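# Wash three ELISA plates in the plate washer

## Task

Wash every ELISA plate sitting in plate nests N1, N2 and N3 (any order). For each plate: carry it from its nest into the pocket of the WASHER carrier so it lies flat between the locators (orientation does not matter); release it and press START, then wait for the lamp to turn amber and afterwards green. If the lamp instead goes dark and then red, or the plate turns out not to be seated, reseat it and press START again. Then return the plate to the very nest it came from and seat it there with well A1 (the cut-off corner) at the nest corner labelled A1. A plate that stays in place only because the gripper holds it does not count; at the end release everything and move the gripper away.

## Robot and tools

Robot: a single arm with a two-finger parallel gripper and a wrist camera. There is only one arm, so every motion argument describes this one gripper.

Frame: the scene frame has its origin on the table top under the arm base; +z is up, and +y is to the left when looking along +x. The base may be slightly tilted. Positions are in metres; orientation is a unit quaternion written w first (qw, qx, qy, qz). The gripper's fingers point along its own +z axis and close along its own y axis. end_effector_position is the point midway between the finger pads, roughly 1 cm back from the tips. The printed hand position can be off, more so at long reach, and motions tend to stop a centimetre or more short, usually low.

Row format (used by both motion tools): 8 numbers x, y, z, qw, qx, qy, qz, opening. x, y, z and the quaternion are an absolute target pose for the gripper in the scene frame, not an offset. Opening runs from -1 (closed) to +1 (fully open, 0.094 m between pads). To keep an orientation, repeat the same quaternion in every row rather than copying the possibly drifted one from the last result.

execute_actions(actions): a list of actions run in sequence. Each action is a table of up to 15 rows; each row lasts one control step of 1/30 s, and if fewer than 15 rows are given the last one is held for the remaining steps. An action whose target lies more than 0.6 m from the gripper's starting position along any gripper axis is rejected; if the first action fails that test or any action is malformed, nothing at all runs. An empty list simply returns state and images.

move(target, speed, blocking): drives the gripper along a straight path to one row (same 8 numbers, absolute pose in the scene frame). speed is the path's top speed in m/s, 0.002 to 0.5 (default 0.25); rotation is capped at twice that value in rad/s. The path takes 0.5 to 10 s and is cut off at 10 s. Rotation takes the shorter direction. The opening is sent when the move begins. The path ignores obstacles and the real gripper may lag, deviate or overshoot the speed, especially with the arm nearly straight. Faster contact hits harder, and aiming further past a contact pushes harder. With blocking=false the call returns after 0.5 s while the arm keeps going; until a result shows the move ended, other moves and execute_actions are refused, so use wait or stop first. The result adds a move: line giving the outcome (done = at rest near target; otherwise off_target, moving, held, fault) plus the distance to target and any limits: paced means the commanded pose was clipped, held means a check blocked some steps (after which the arm may jump faster than speed).

wait(seconds): 0 to 10 s; the arm keeps its last command, a running move continues, and the wait returns early when that move ends. stop(): brakes a running move to rest (needs room, more when fast); the fingers continue. zoom_image(camera, region): enlarges region [x0, y0, x1, y1] in pixels (origin top-left, at most 504 by 504) of the latest image from cam_head_left, cam_head_right, cam_high, cam_low or cam_wrist. finished_scene(scene): ends the current scene, given its number, after the last command has been held; irreversible, and its reply reports success and the next task. Replying without a tool call ends everything.

Controller behaviour: each control step, the commanded pose is clipped to within 70 mm and 16 degrees of the measured pose, then damped inverse kinematics moves the joints, favouring position over orientation. A distant pose may need several actions; after an action the arm stops at the last clipped pose, so send the remainder next. The elbow cannot go fully straight. Hand target in a result is the pose currently being pursued. A pose unreachable line means the clearance check (which treats the mount block or post as part of the arm) altered or blocked the command.

Results: the state line shows end_effector_position and end_effector_quat_wxyz. Joint positions and Joint velocities list waist, shoulder, elbow, wrist pitch, wrist yaw, wrist roll (rad, rad/s) and then finger-pad gap (m, m/s). Ranges: waist -2.618 to 3.054, shoulder 0.000 to 3.142, elbow 0.000 to 3.142, wrist pitch -1.571 to 1.571, wrist yaw -1.571 to 1.571, wrist roll -2.094 to 2.094. grip_measured is the finger opening on the command scale; readings may carry a constant error of about 1 mm. To hold something, command about 0.03 below grip_measured for a firm grip, less for a lighter one. Pad force tops out near 50 to 62 N (less on parts thinner than about 2 mm), with a brief spike at first contact. FAULT lines report stops. Camera calibration (K, distortion, T_world_to_cam) is given per camera and may be slightly off.

Heat: holding a load warms motors. MOTOR HOT appears at 75 °C; at 90 °C the arm is halted for 10 s; at 100 °C motors and gripper go limp and the arm drops. These appear as OVER-TEMPERATURE FAULT lines. Avoid holding plates longer than needed. The simulation keeps running while you compose replies, with the arm holding its last command.

Task hints: the washer cannot detect a plate, so check seating yourself. Well A1 is the cut-off corner. START is the leftmost key on the bottom row of the keypad. The bottle stand behind the washer is loose, so keep clear of it. Occasional tugs on a held part or pushes on loose objects may happen. Avoid dropping plates, slamming, hard pushes, and knocking anything off the table, which ends the scene.

Each tool is called after "Request:" by a JSON object that holds its "name" and its "arguments".

## Session

Request:
{"name": "execute_actions", "arguments": {"actions": []}}

Scene clock: 0.00 s.
end_effector_position=(+0.1699, +0.5523, +0.2229) grip_measured=+1.000 end_effector_quat_wxyz=(+0.474, -0.166, +0.860, -0.091)
Joint positions: [ 1.411  1.638  2.219 -1.272  0.859  1.057  0.094]
Joint velocities: [-0.002  0.012 -0.007 -0.066 -0.066 -0.051  0.   ]
Motor temperatures (°C, as the motors report them): [27 33 28 27 27 26]
Hand target: +0.172, +0.553, +0.238; +0.488, -0.156, +0.855, -0.081
camera_calibration (this result's frames):
cam_wrist: T_world_to_cam=[[0.19652, -0.929532, 0.31201, 0.408382], [-0.891268, -0.301985, -0.3383, 0.401114], [0.408683, -0.211602, -0.887808, 0.371068], [0, 0, 0, 1]] pos_world=[0.125596, 0.579253, 0.337715]

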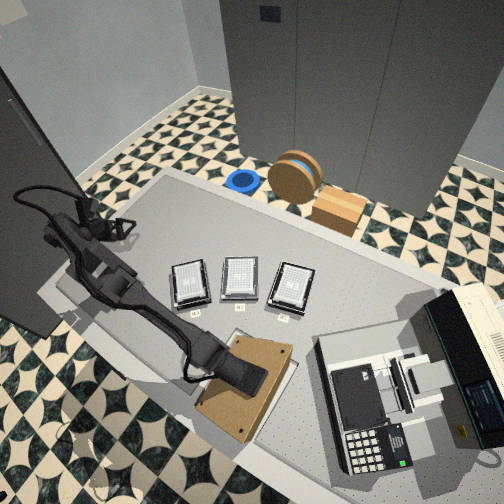

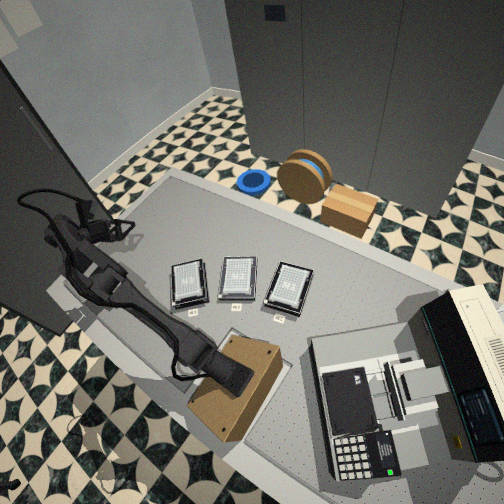

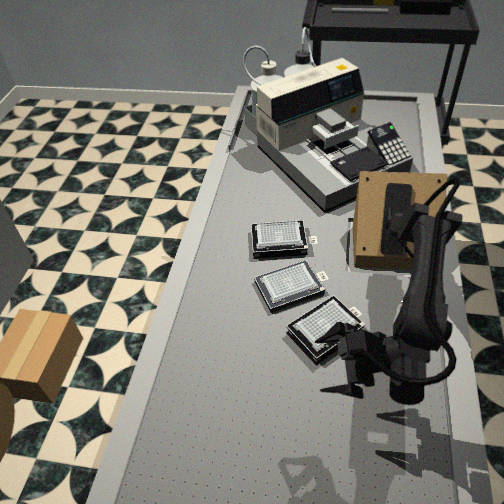

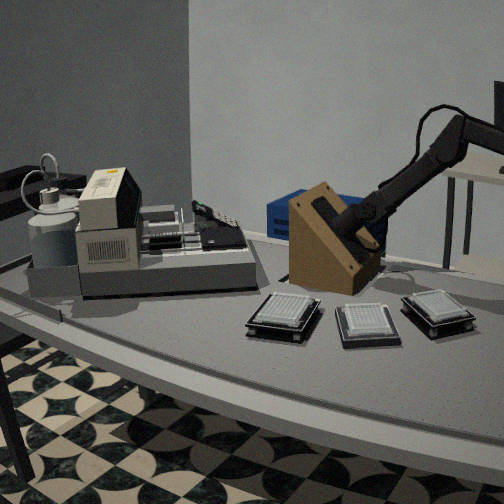

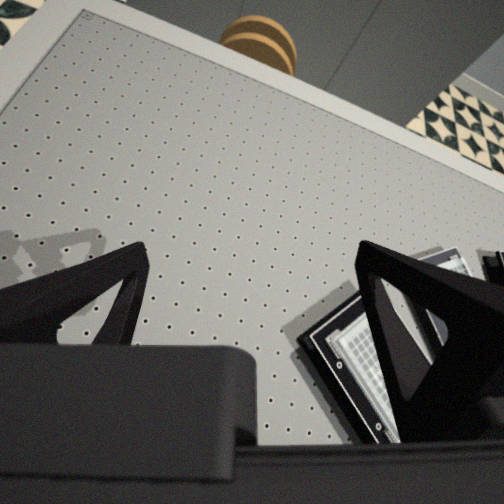

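Request:
{"name": "zoom_image", "arguments": {"camera": "cam_head_left", "region": [300,320,470,490]}}

Request:
{"name": "zoom_image", "arguments": {"camera": "cam_head_left", "region": [160,240,330,330]}}

Request:
{"name": "zoom_image", "arguments": {"camera": "cam_high", "region": [240,100,430,370]}}

Region (300, 320, 470, 490) of cam_head_left's 504x504 image, scaled by 2.965, with more detail than that image has.

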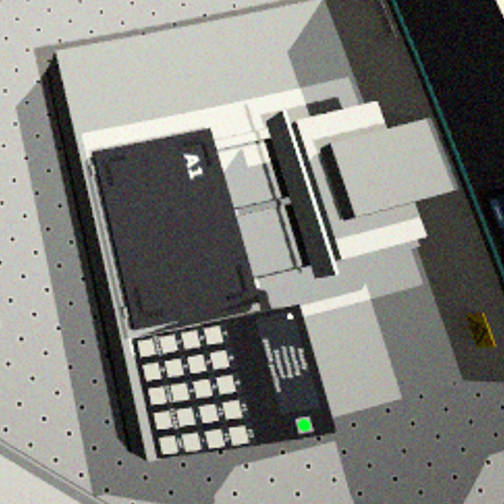

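Region (160, 240, 330, 330) of cam_head_left's 504x504 image, scaled by 2.965, with more detail than that image has; it fills the top 267 rows of this view, and the rest is white.

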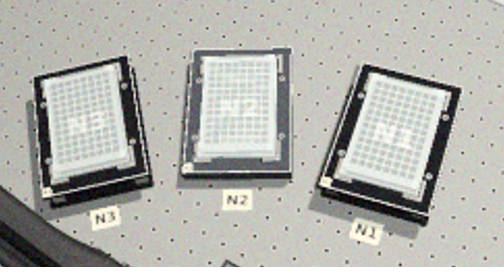

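Region (240, 100, 430, 370) of cam_high's 504x504 image, scaled by 1.867, with more detail than that image has; it fills the left 355 columns of this view, and the rest is white.

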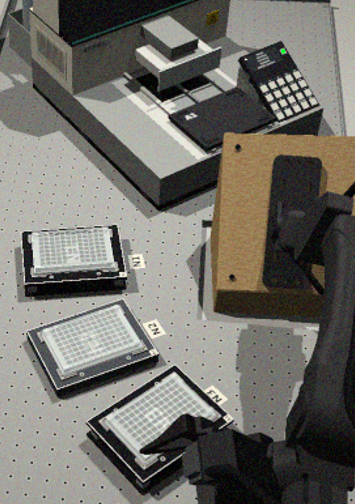

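Request:
{"name": "move", "arguments": {"target": [0.17,0.335,0.16,0,-0.383,0.924,0,1], "speed": 0.2}}

Scene clock: 35.53 s.
end_effector_position=(+0.1690, +0.3359, +0.1632) grip_measured=+1.000 end_effector_quat_wxyz=(-0.003, -0.384, +0.923, +0.009)
Joint positions: [ 0.436  1.271  1.328 -1.275 -0.724 -0.207  0.094]
Joint velocities: [ 0.022  0.007 -0.007 -0.066 -0.037 -0.022  0.   ]
Motor temperatures (°C, as the motors report them): [27 43 31 27 28 26]
Hand target: +0.171, +0.333, +0.165; -0.005, -0.375, +0.927, +0.010
Off the commanded pose: 0.003 m, 1 deg.
move: done
camera_calibration (this result's frames):
cam_wrist: T_world_to_cam=[[0.706169, -0.707825, -0.0175677, 0.119142], [-0.573343, -0.586207, 0.572398, 0.207859], [-0.415456, -0.394137, -0.819788, 0.462179], [0, 0, 0, 1]] pos_world=[0.227055, 0.388342, 0.262004]

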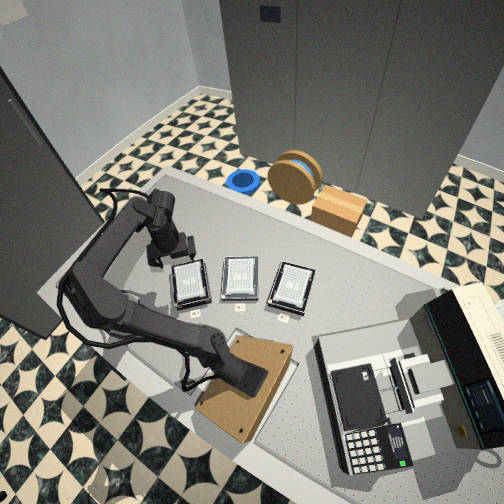

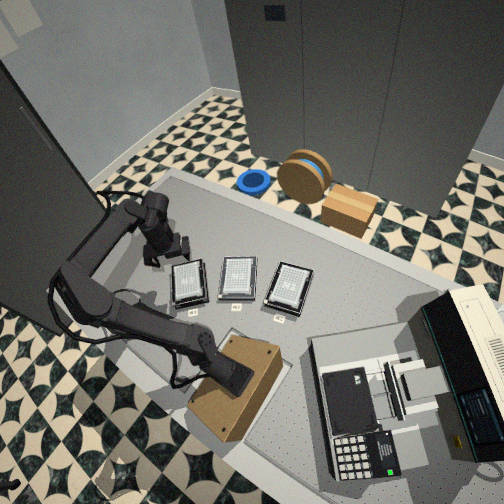

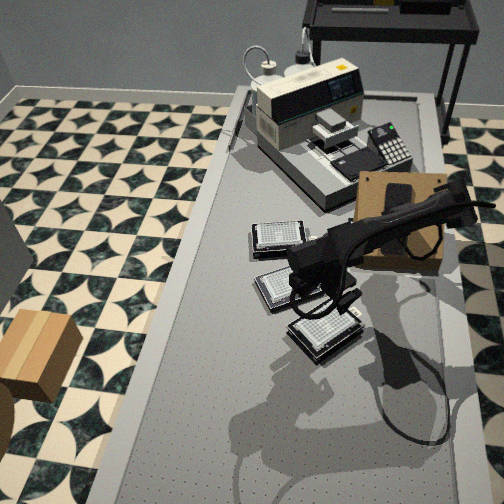

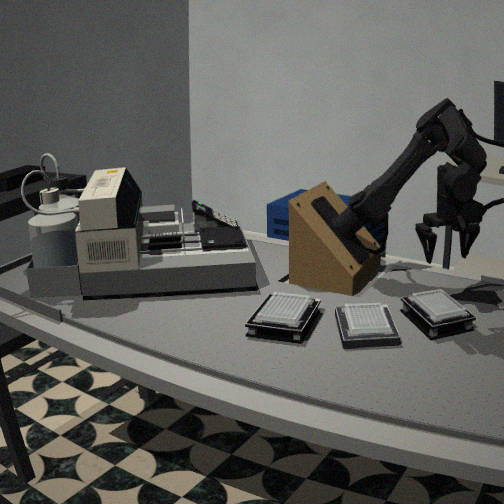

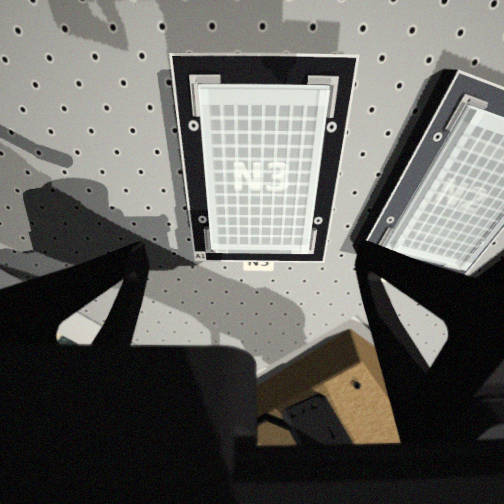

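Request:
{"name": "move", "arguments": {"target": [0.174,0.326,0.085,0,-0.383,0.924,0,1], "speed": 0.06}}

Scene clock: 44.10 s.
end_effector_position=(+0.1680, +0.3257, +0.0892) grip_measured=+1.000 end_effector_quat_wxyz=(-0.003, -0.385, +0.923, -0.000)
Joint positions: [ 0.633  1.271  1.079 -0.888 -0.625  0.016  0.094]
Joint velocities: [ 0.017 -0.017 -0.007  0.051 -0.095  0.051  0.   ]
Motor temperatures (°C, as the motors report them): [28 40 30 27 28 26]
Hand target: +0.172, +0.324, +0.085; +0.000, -0.384, +0.923, -0.003
Off the commanded pose: 0.007 m, 0 deg.
move: done
camera_calibration (this result's frames):
cam_wrist: T_world_to_cam=[[0.70812, -0.706092, -0.00046243, 0.108976], [-0.576309, -0.578342, 0.577397, 0.241141], [-0.407963, -0.4086, -0.816463, 0.400287], [0, 0, 0, 1]] pos_world=[0.225107, 0.379967, 0.187636]

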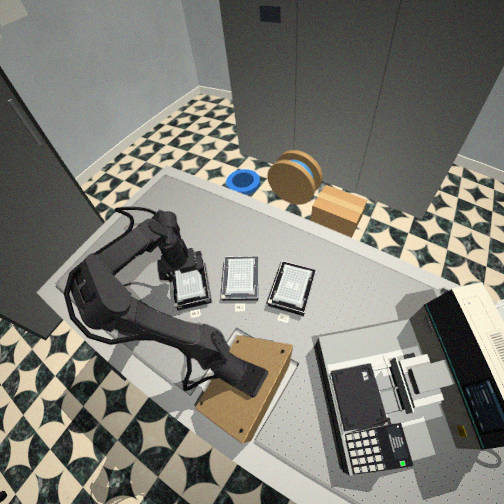

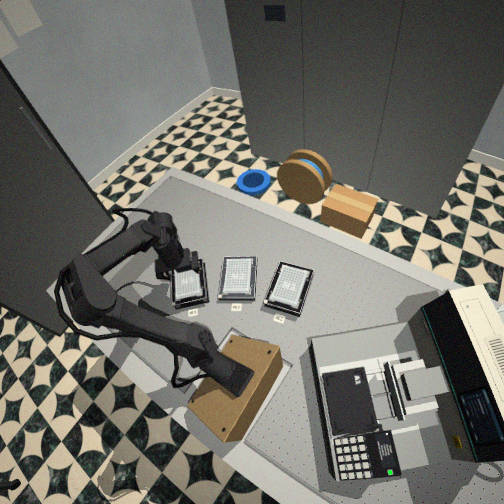

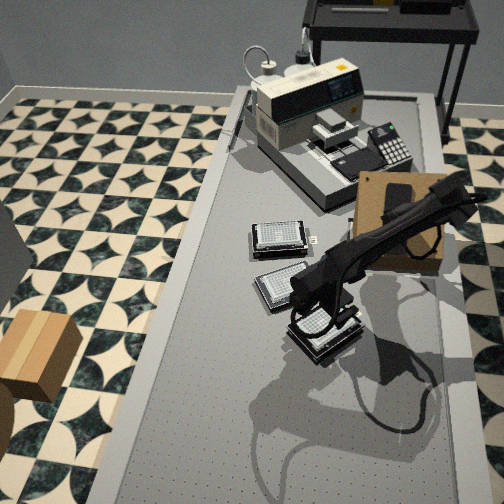

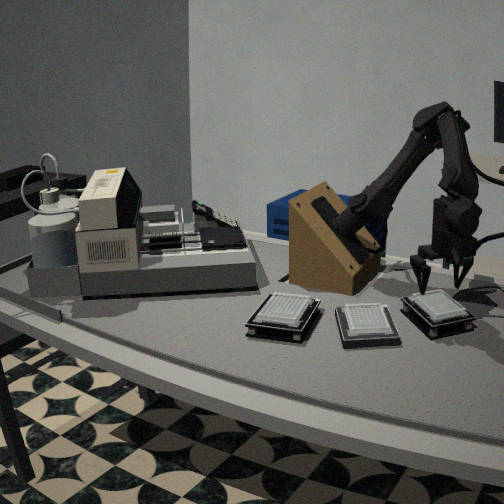

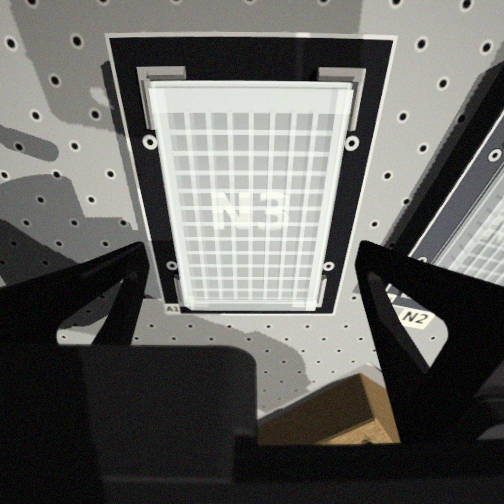

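Request:
{"name": "zoom_image", "arguments": {"camera": "cam_wrist", "region": [120,50,390,320]}}

Request:
{"name": "move", "arguments": {"target": [0.177,0.329,0.058,0,-0.383,0.924,0,1], "speed": 0.03}}

Region (120, 50, 390, 320) of cam_wrist's 504x504 image, scaled by 1.867, with more detail than that image has.

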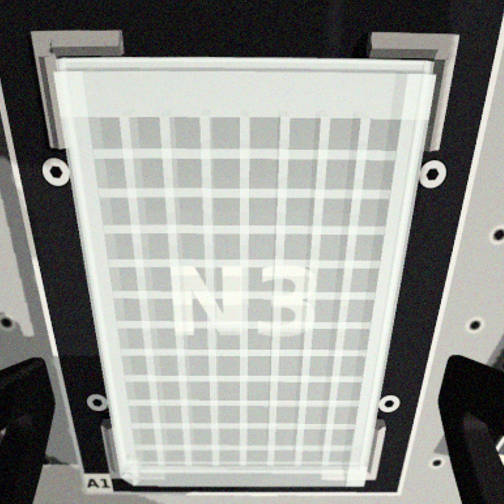

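Scene clock: 51.73 s.
end_effector_position=(+0.1727, +0.3291, +0.0611) grip_measured=+1.000 end_effector_quat_wxyz=(-0.005, -0.384, +0.923, +0.001)
Joint positions: [ 0.694  1.331  1.048 -0.763 -0.599  0.082  0.094]
Joint velocities: [ 0.002 -0.002  0.007  0.037  0.022  0.022  0.   ]
Motor temperatures (°C, as the motors report them): [28 39 30 27 28 26]
Hand target: +0.176, +0.328, +0.058; +0.000, -0.383, +0.924, -0.001
Off the commanded pose: 0.005 m, 1 deg.
move: done
camera_calibration (this result's frames):
cam_wrist: T_world_to_cam=[[0.705812, -0.708387, -0.00416315, 0.109423], [-0.574939, -0.576263, 0.580832, 0.26087], [-0.413853, -0.407565, -0.814013, 0.381145], [0, 0, 0, 1]] pos_world=[0.23049, 0.383185, 0.159191]

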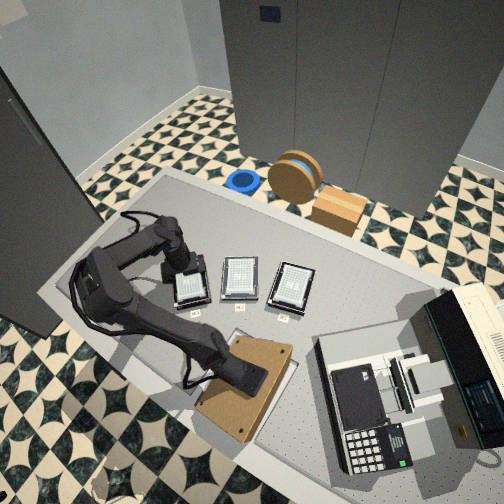

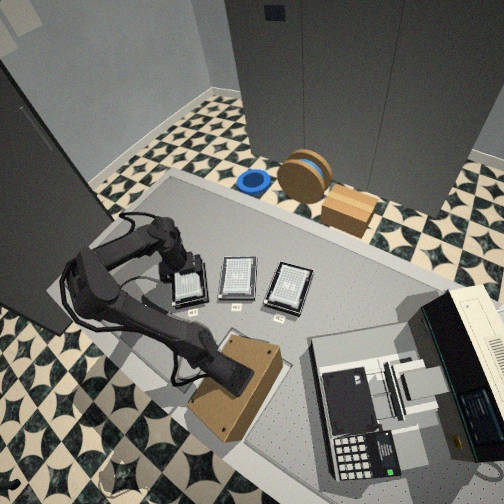

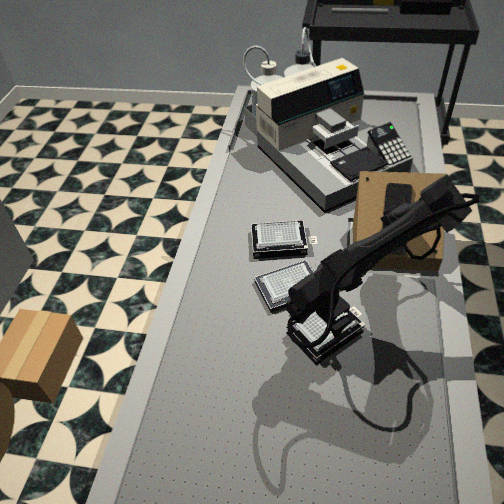

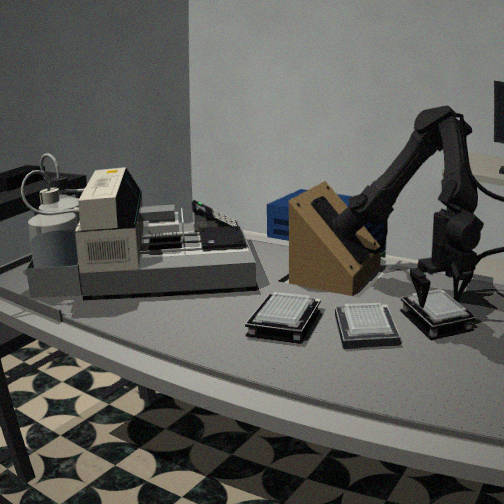

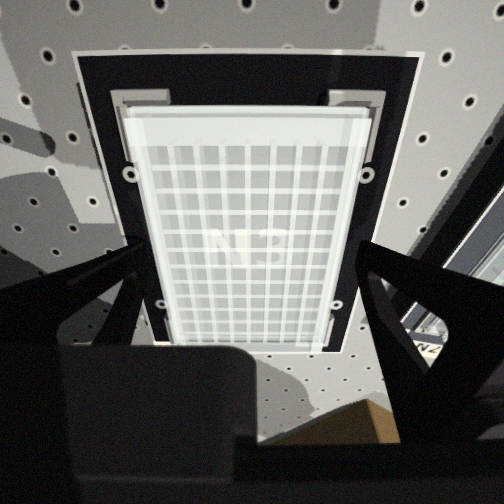

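Request:
{"name": "move", "arguments": {"target": [0.175,0.329,0.050,0,-0.383,0.924,0,1], "speed": 0.015}}

Scene clock: 55.30 s.
end_effector_position=(+0.1706, +0.3307, +0.0552) grip_measured=+1.000 end_effector_quat_wxyz=(-0.003, -0.385, +0.923, +0.003)
Joint positions: [ 0.715  1.331  1.031 -0.727 -0.59   0.105  0.094]
Joint velocities: [ 0.007  0.017 -0.022  0.095 -0.037  0.051  0.   ]
Motor temperatures (°C, as the motors report them): [28 38 30 27 28 26]
Hand target: +0.175, +0.329, +0.050; -0.000, -0.383, +0.924, -0.000
Off the commanded pose: 0.007 m, 1 deg.
move: done
camera_calibration (this result's frames):
cam_wrist: T_world_to_cam=[[0.707934, -0.706253, -0.00604969, 0.111006], [-0.574636, -0.580942, 0.576454, 0.265726], [-0.410637, -0.404615, -0.817107, 0.374762], [0, 0, 0, 1]] pos_world=[0.228002, 0.384404, 0.153714]

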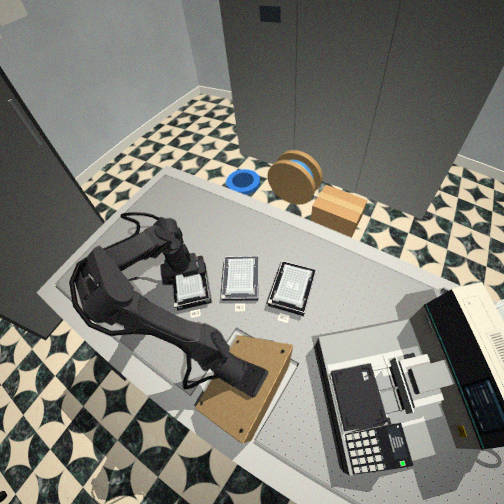

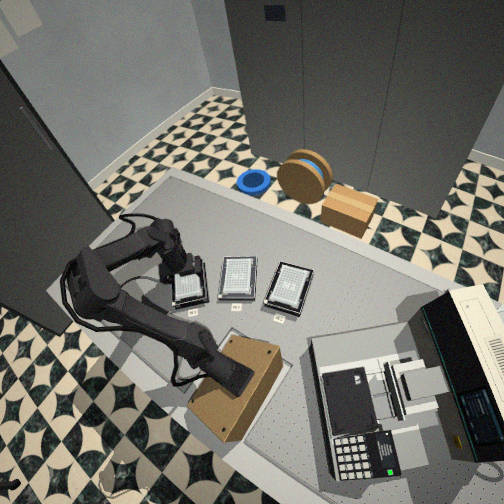

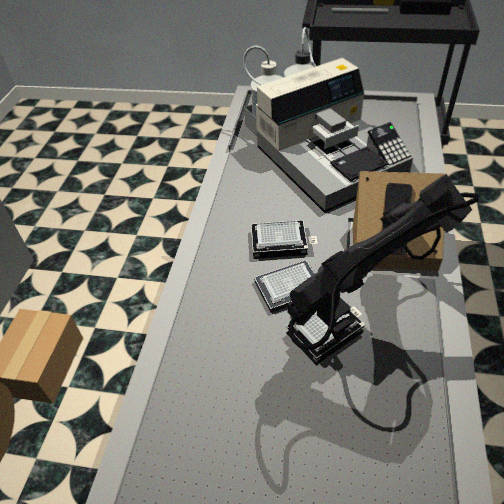

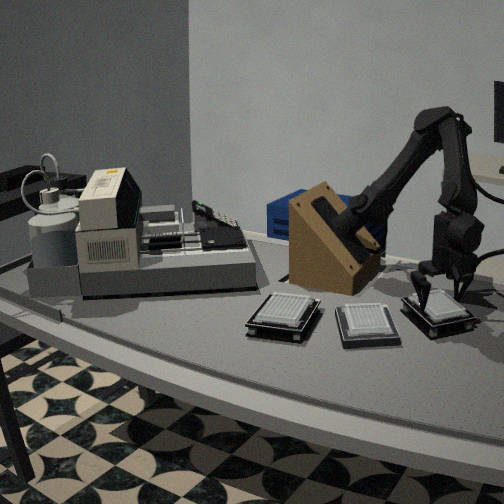

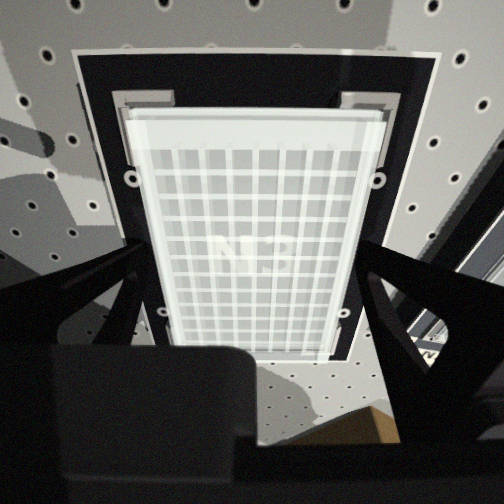

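Request:
{"name": "execute_actions", "arguments": {"actions": [[[0.178,0.327,0.048,0,-0.383,0.924,0,1]],[[0.178,0.327,0.048,0,-0.383,0.924,0,0.735]],[[0.178,0.327,0.048,0,-0.383,0.924,0,0.735]]]}}

Scene clock: 59.83 s.
end_effector_position=(+0.1725, +0.3300, +0.0505) grip_measured=+0.770 end_effector_quat_wxyz=(-0.007, -0.383, +0.924, +0.004)
Joint positions: [ 0.716  1.351  1.031 -0.713 -0.596  0.107  0.083]
Joint velocities: [ 0.007 -0.012 -0.002  0.007  0.051  0.037 -0.001]
Motor temperatures (°C, as the motors report them): [28 38 29 27 28 26]
Hand target: +0.178, +0.327, +0.048; -0.000, -0.383, +0.924, +0.000
Off the commanded pose: 0.007 m, 1 deg.
camera_calibration (this result's frames):
cam_wrist: T_world_to_cam=[[0.704573, -0.709535, -0.0117025, 0.111139], [-0.572578, -0.578161, 0.581278, 0.267639], [-0.419203, -0.402852, -0.813621, 0.372147], [0, 0, 0, 1]] pos_world=[0.230944, 0.383516, 0.148515]

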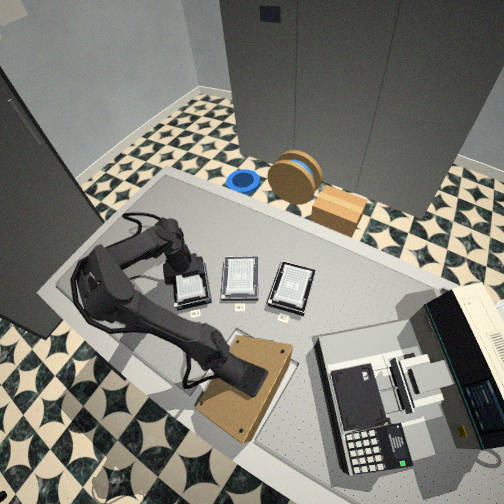

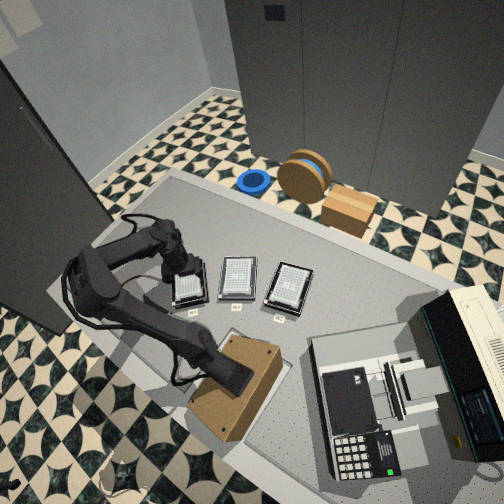

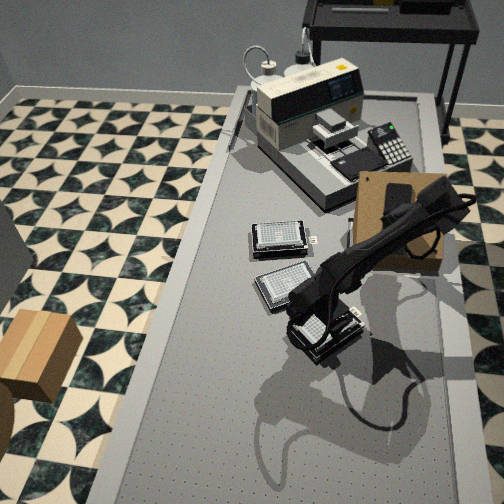

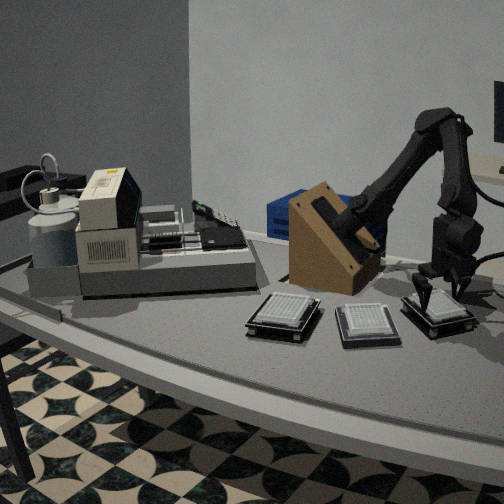

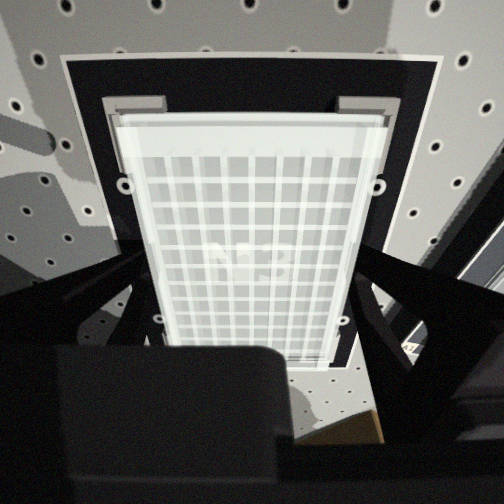

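Request:
{"name": "move", "arguments": {"target": [0.174,0.33,0.13,0,-0.383,0.924,0,0.735], "speed": 0.06}}

Request:
{"name": "move", "arguments": {"target": [0.3,0.08,0.18,0,-0.35,0.937,0,0.735], "speed": 0.18}}

Request:
{"name": "move", "arguments": {"target": [0.28,-0.15,0.19,0,-0.317,0.948,0,0.735], "speed": 0.18}}

Request:
{"name": "move", "arguments": {"target": [0.11,-0.29,0.18,0,-0.317,0.948,0,0.735], "speed": 0.12}}

Scene clock: 68.43 s.
end_effector_position=(+0.1732, +0.3230, +0.1157) grip_measured=+0.770 end_effector_quat_wxyz=(-0.021, -0.374, +0.927, -0.004)
Joint positions: [ 0.539  1.304  1.191 -1.076 -0.671 -0.093  0.083]
Joint velocities: [-0.002 -0.017 -0.012  0.037  0.022 -0.022  0.   ]
Motor temperatures (°C, as the motors report them): [28 37 29 27 28 26]
Hand target: +0.175, +0.332, +0.130; -0.000, -0.382, +0.924, +0.002
Off the commanded pose: 0.016 m, 3 deg.
move: off_target
camera_calibration (this result's frames):
cam_wrist: T_world_to_cam=[[0.6909, -0.722917, -0.00692888, 0.112568], [-0.571824, -0.552313, 0.606602, 0.214664], [-0.44235, -0.41514, -0.794975, 0.428486], [0, 0, 0, 1]] pos_world=[0.234517, 0.377821, 0.2112]

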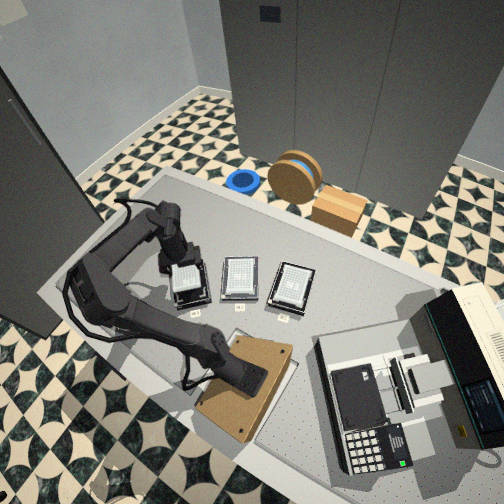

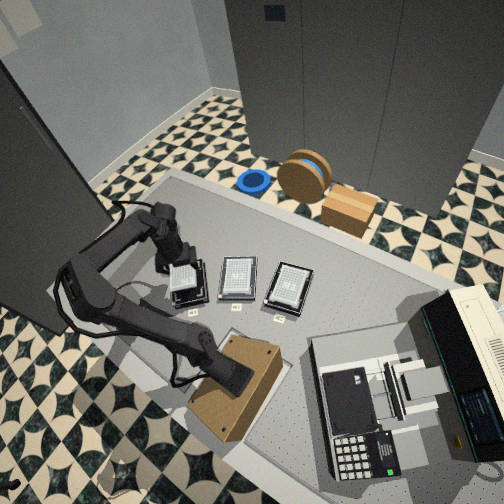

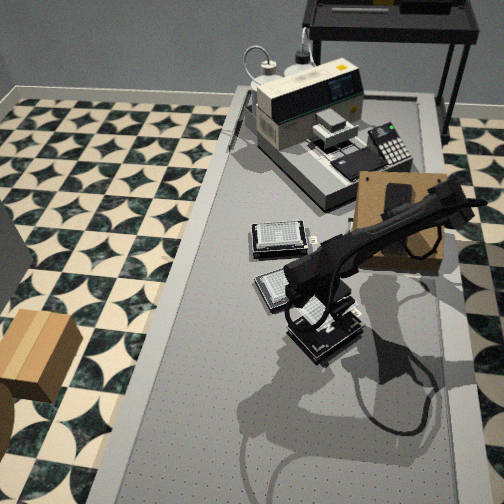

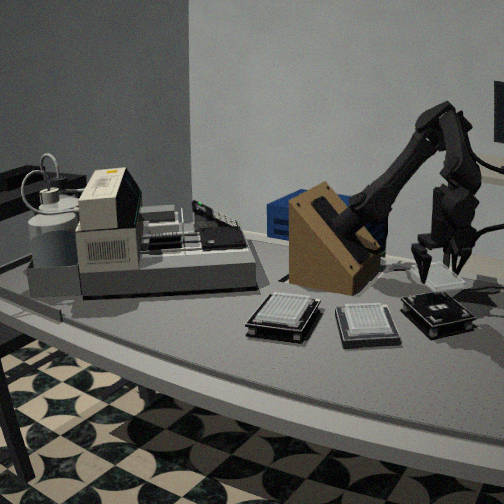

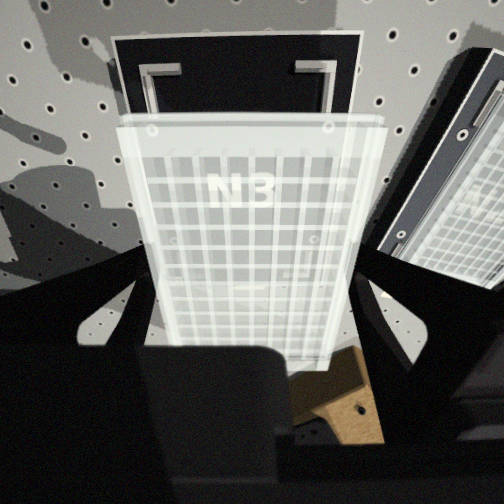

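Scene clock: 70.53 s.
end_effector_position=(+0.2950, +0.0846, +0.1698) grip_measured=+0.770 end_effector_quat_wxyz=(-0.007, -0.350, +0.937, +0.014)
Joint positions: [-0.306  1.944  1.305 -1.3   -0.728 -1.156  0.083]
Joint velocities: [-0.002  0.002  0.017 -0.022 -0.037 -0.037  0.   ]
Motor temperatures (°C, as the motors report them): [28 37 30 27 28 26]
Hand target: +0.299, +0.084, +0.179; +0.002, -0.349, +0.937, +0.012
Off the commanded pose: 0.012 m, 2 deg.
move: off_target
camera_calibration (this result's frames):
cam_wrist: T_world_to_cam=[[0.65187, -0.757695, -0.0310502, -0.125091], [-0.607973, -0.546655, 0.575793, 0.135291], [-0.453249, -0.356464, -0.817006, 0.428368], [0, 0, 0, 1]] pos_world=[0.357953, 0.131874, 0.268196]

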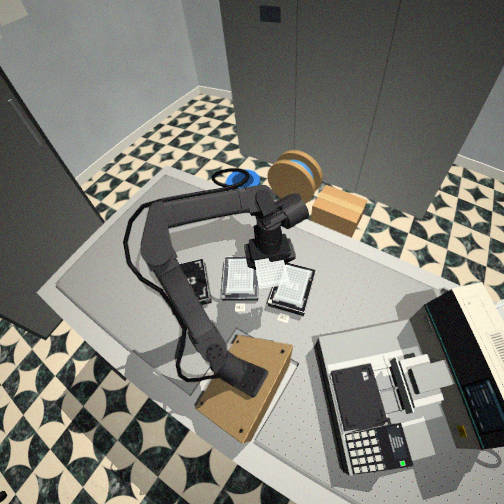

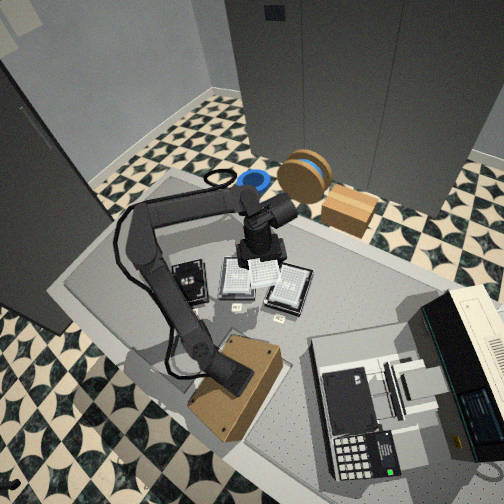

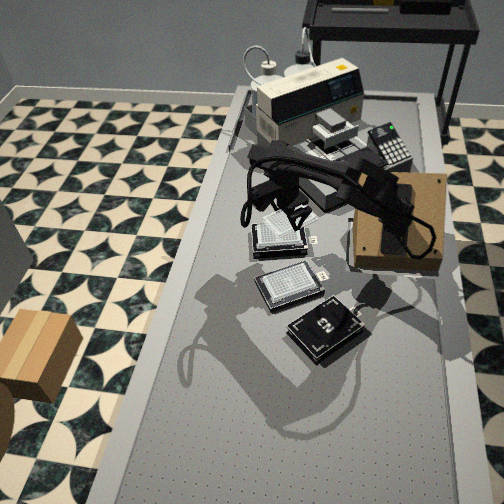

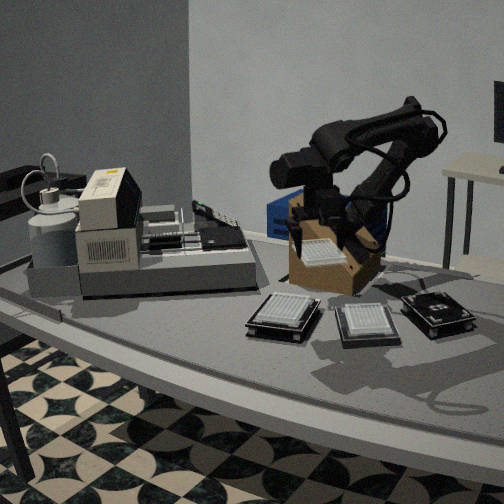

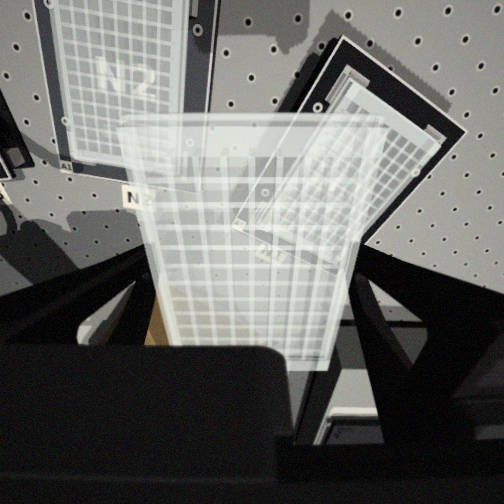

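Scene clock: 72.33 s.
end_effector_position=(+0.2788, -0.1455, +0.1781) grip_measured=+0.770 end_effector_quat_wxyz=(-0.004, -0.319, +0.948, +0.009)
Joint positions: [-0.754  2.544  1.601 -1.264 -0.509 -1.565  0.083]
Joint velocities: [ 0.007  0.002  0.017 -0.066 -0.037 -0.007 -0.001]
Motor temperatures (°C, as the motors report them): [28 37 30 27 28 26]
Hand target: +0.281, -0.147, +0.188; +0.004, -0.320, +0.948, +0.005
Off the commanded pose: 0.013 m, 1 deg.
move: off_target
camera_calibration (this result's frames):
cam_wrist: T_world_to_cam=[[0.602056, -0.798262, -0.0175181, -0.282999], [-0.647412, -0.500889, 0.574428, 0.0127807], [-0.467319, -0.334496, -0.818367, 0.353143], [0, 0, 0, 1]] pos_world=[0.343686, -0.101381, 0.276702]

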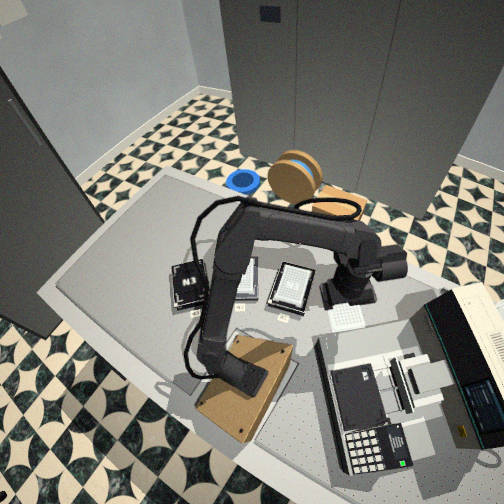

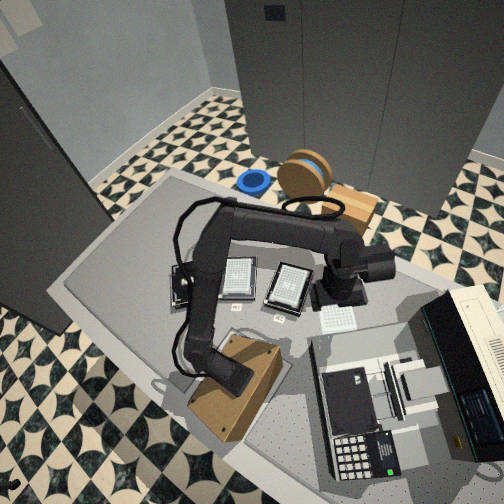

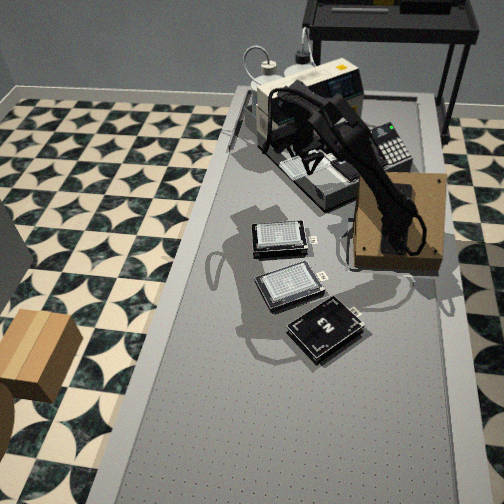

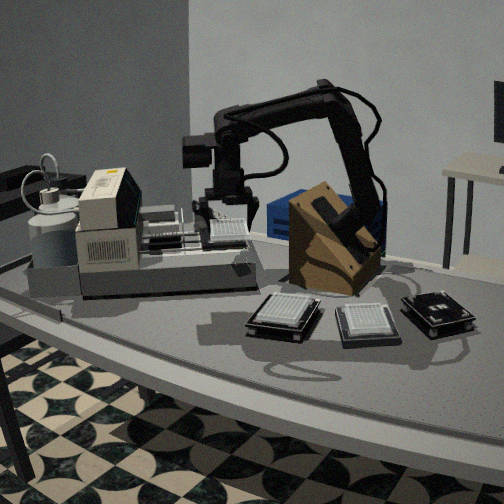

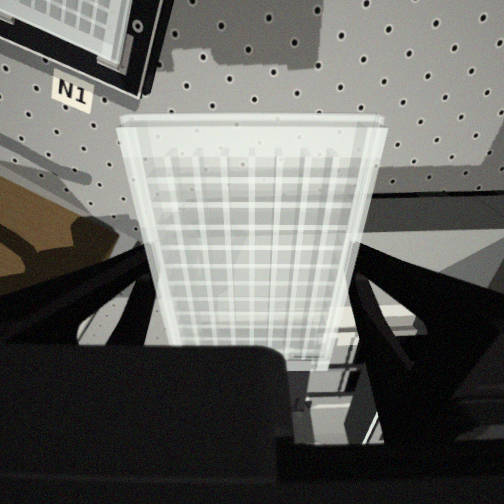

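Scene clock: 74.60 s.
end_effector_position=(+0.1128, -0.2834, +0.1725) grip_measured=+0.770 end_effector_quat_wxyz=(+0.003, -0.318, +0.948, +0.010)
Joint positions: [-1.273  2.826  1.687 -1.215 -0.179 -1.98   0.083]
Joint velocities: [ 0.007 -0.007  0.017 -0.066  0.037 -0.022  0.   ]
Motor temperatures (°C, as the motors report them): [28 37 30 27 28 26]
Hand target: +0.114, -0.288, +0.180; +0.006, -0.322, +0.947, +0.003
Off the commanded pose: 0.010 m, 1 deg.
move: done
camera_calibration (this result's frames):
cam_wrist: T_world_to_cam=[[0.600739, -0.799267, -0.0168541, -0.293444], [-0.654673, -0.503942, 0.563423, -0.158694], [-0.458819, -0.327436, -0.825997, 0.227246], [0, 0, 0, 1]] pos_world=[0.176656, -0.240103, 0.272171]

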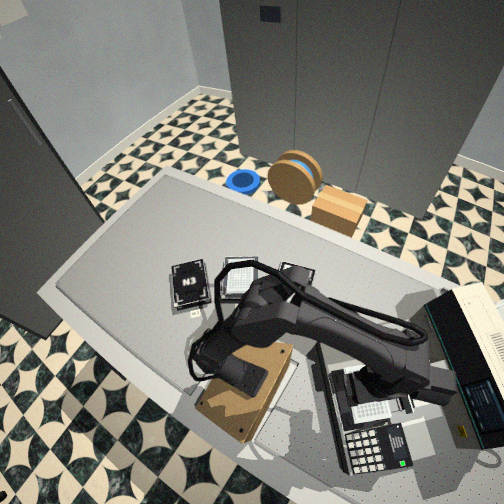

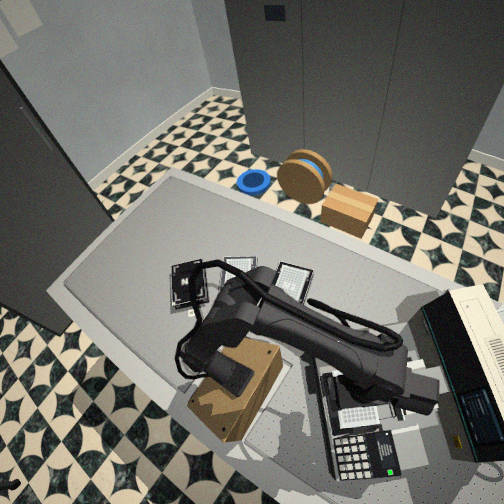

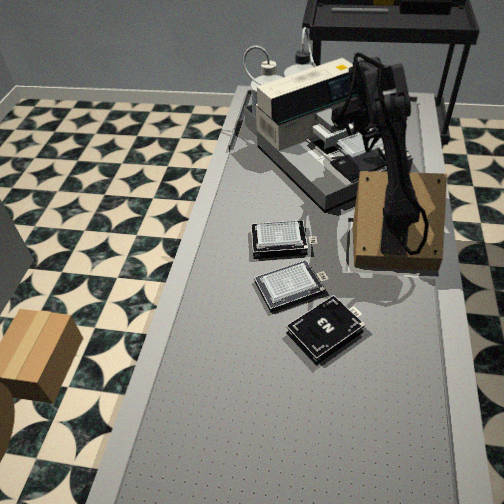

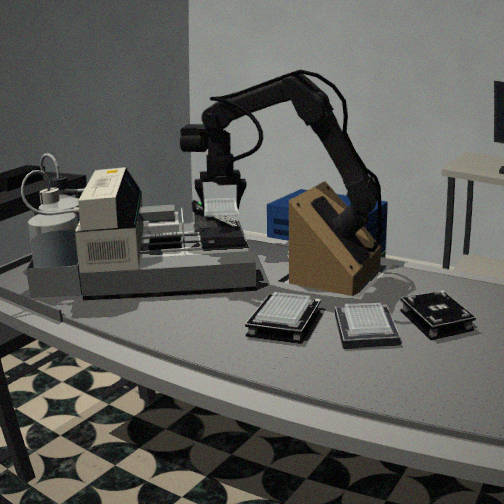

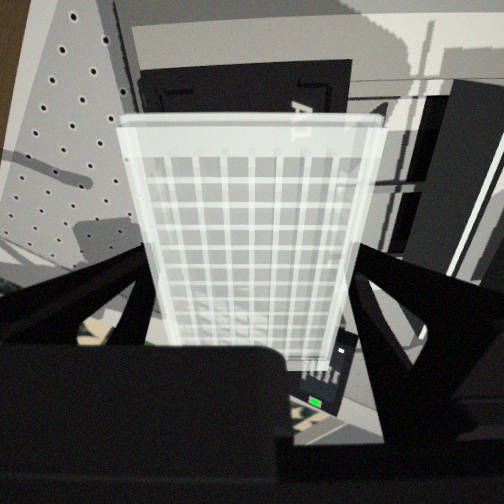

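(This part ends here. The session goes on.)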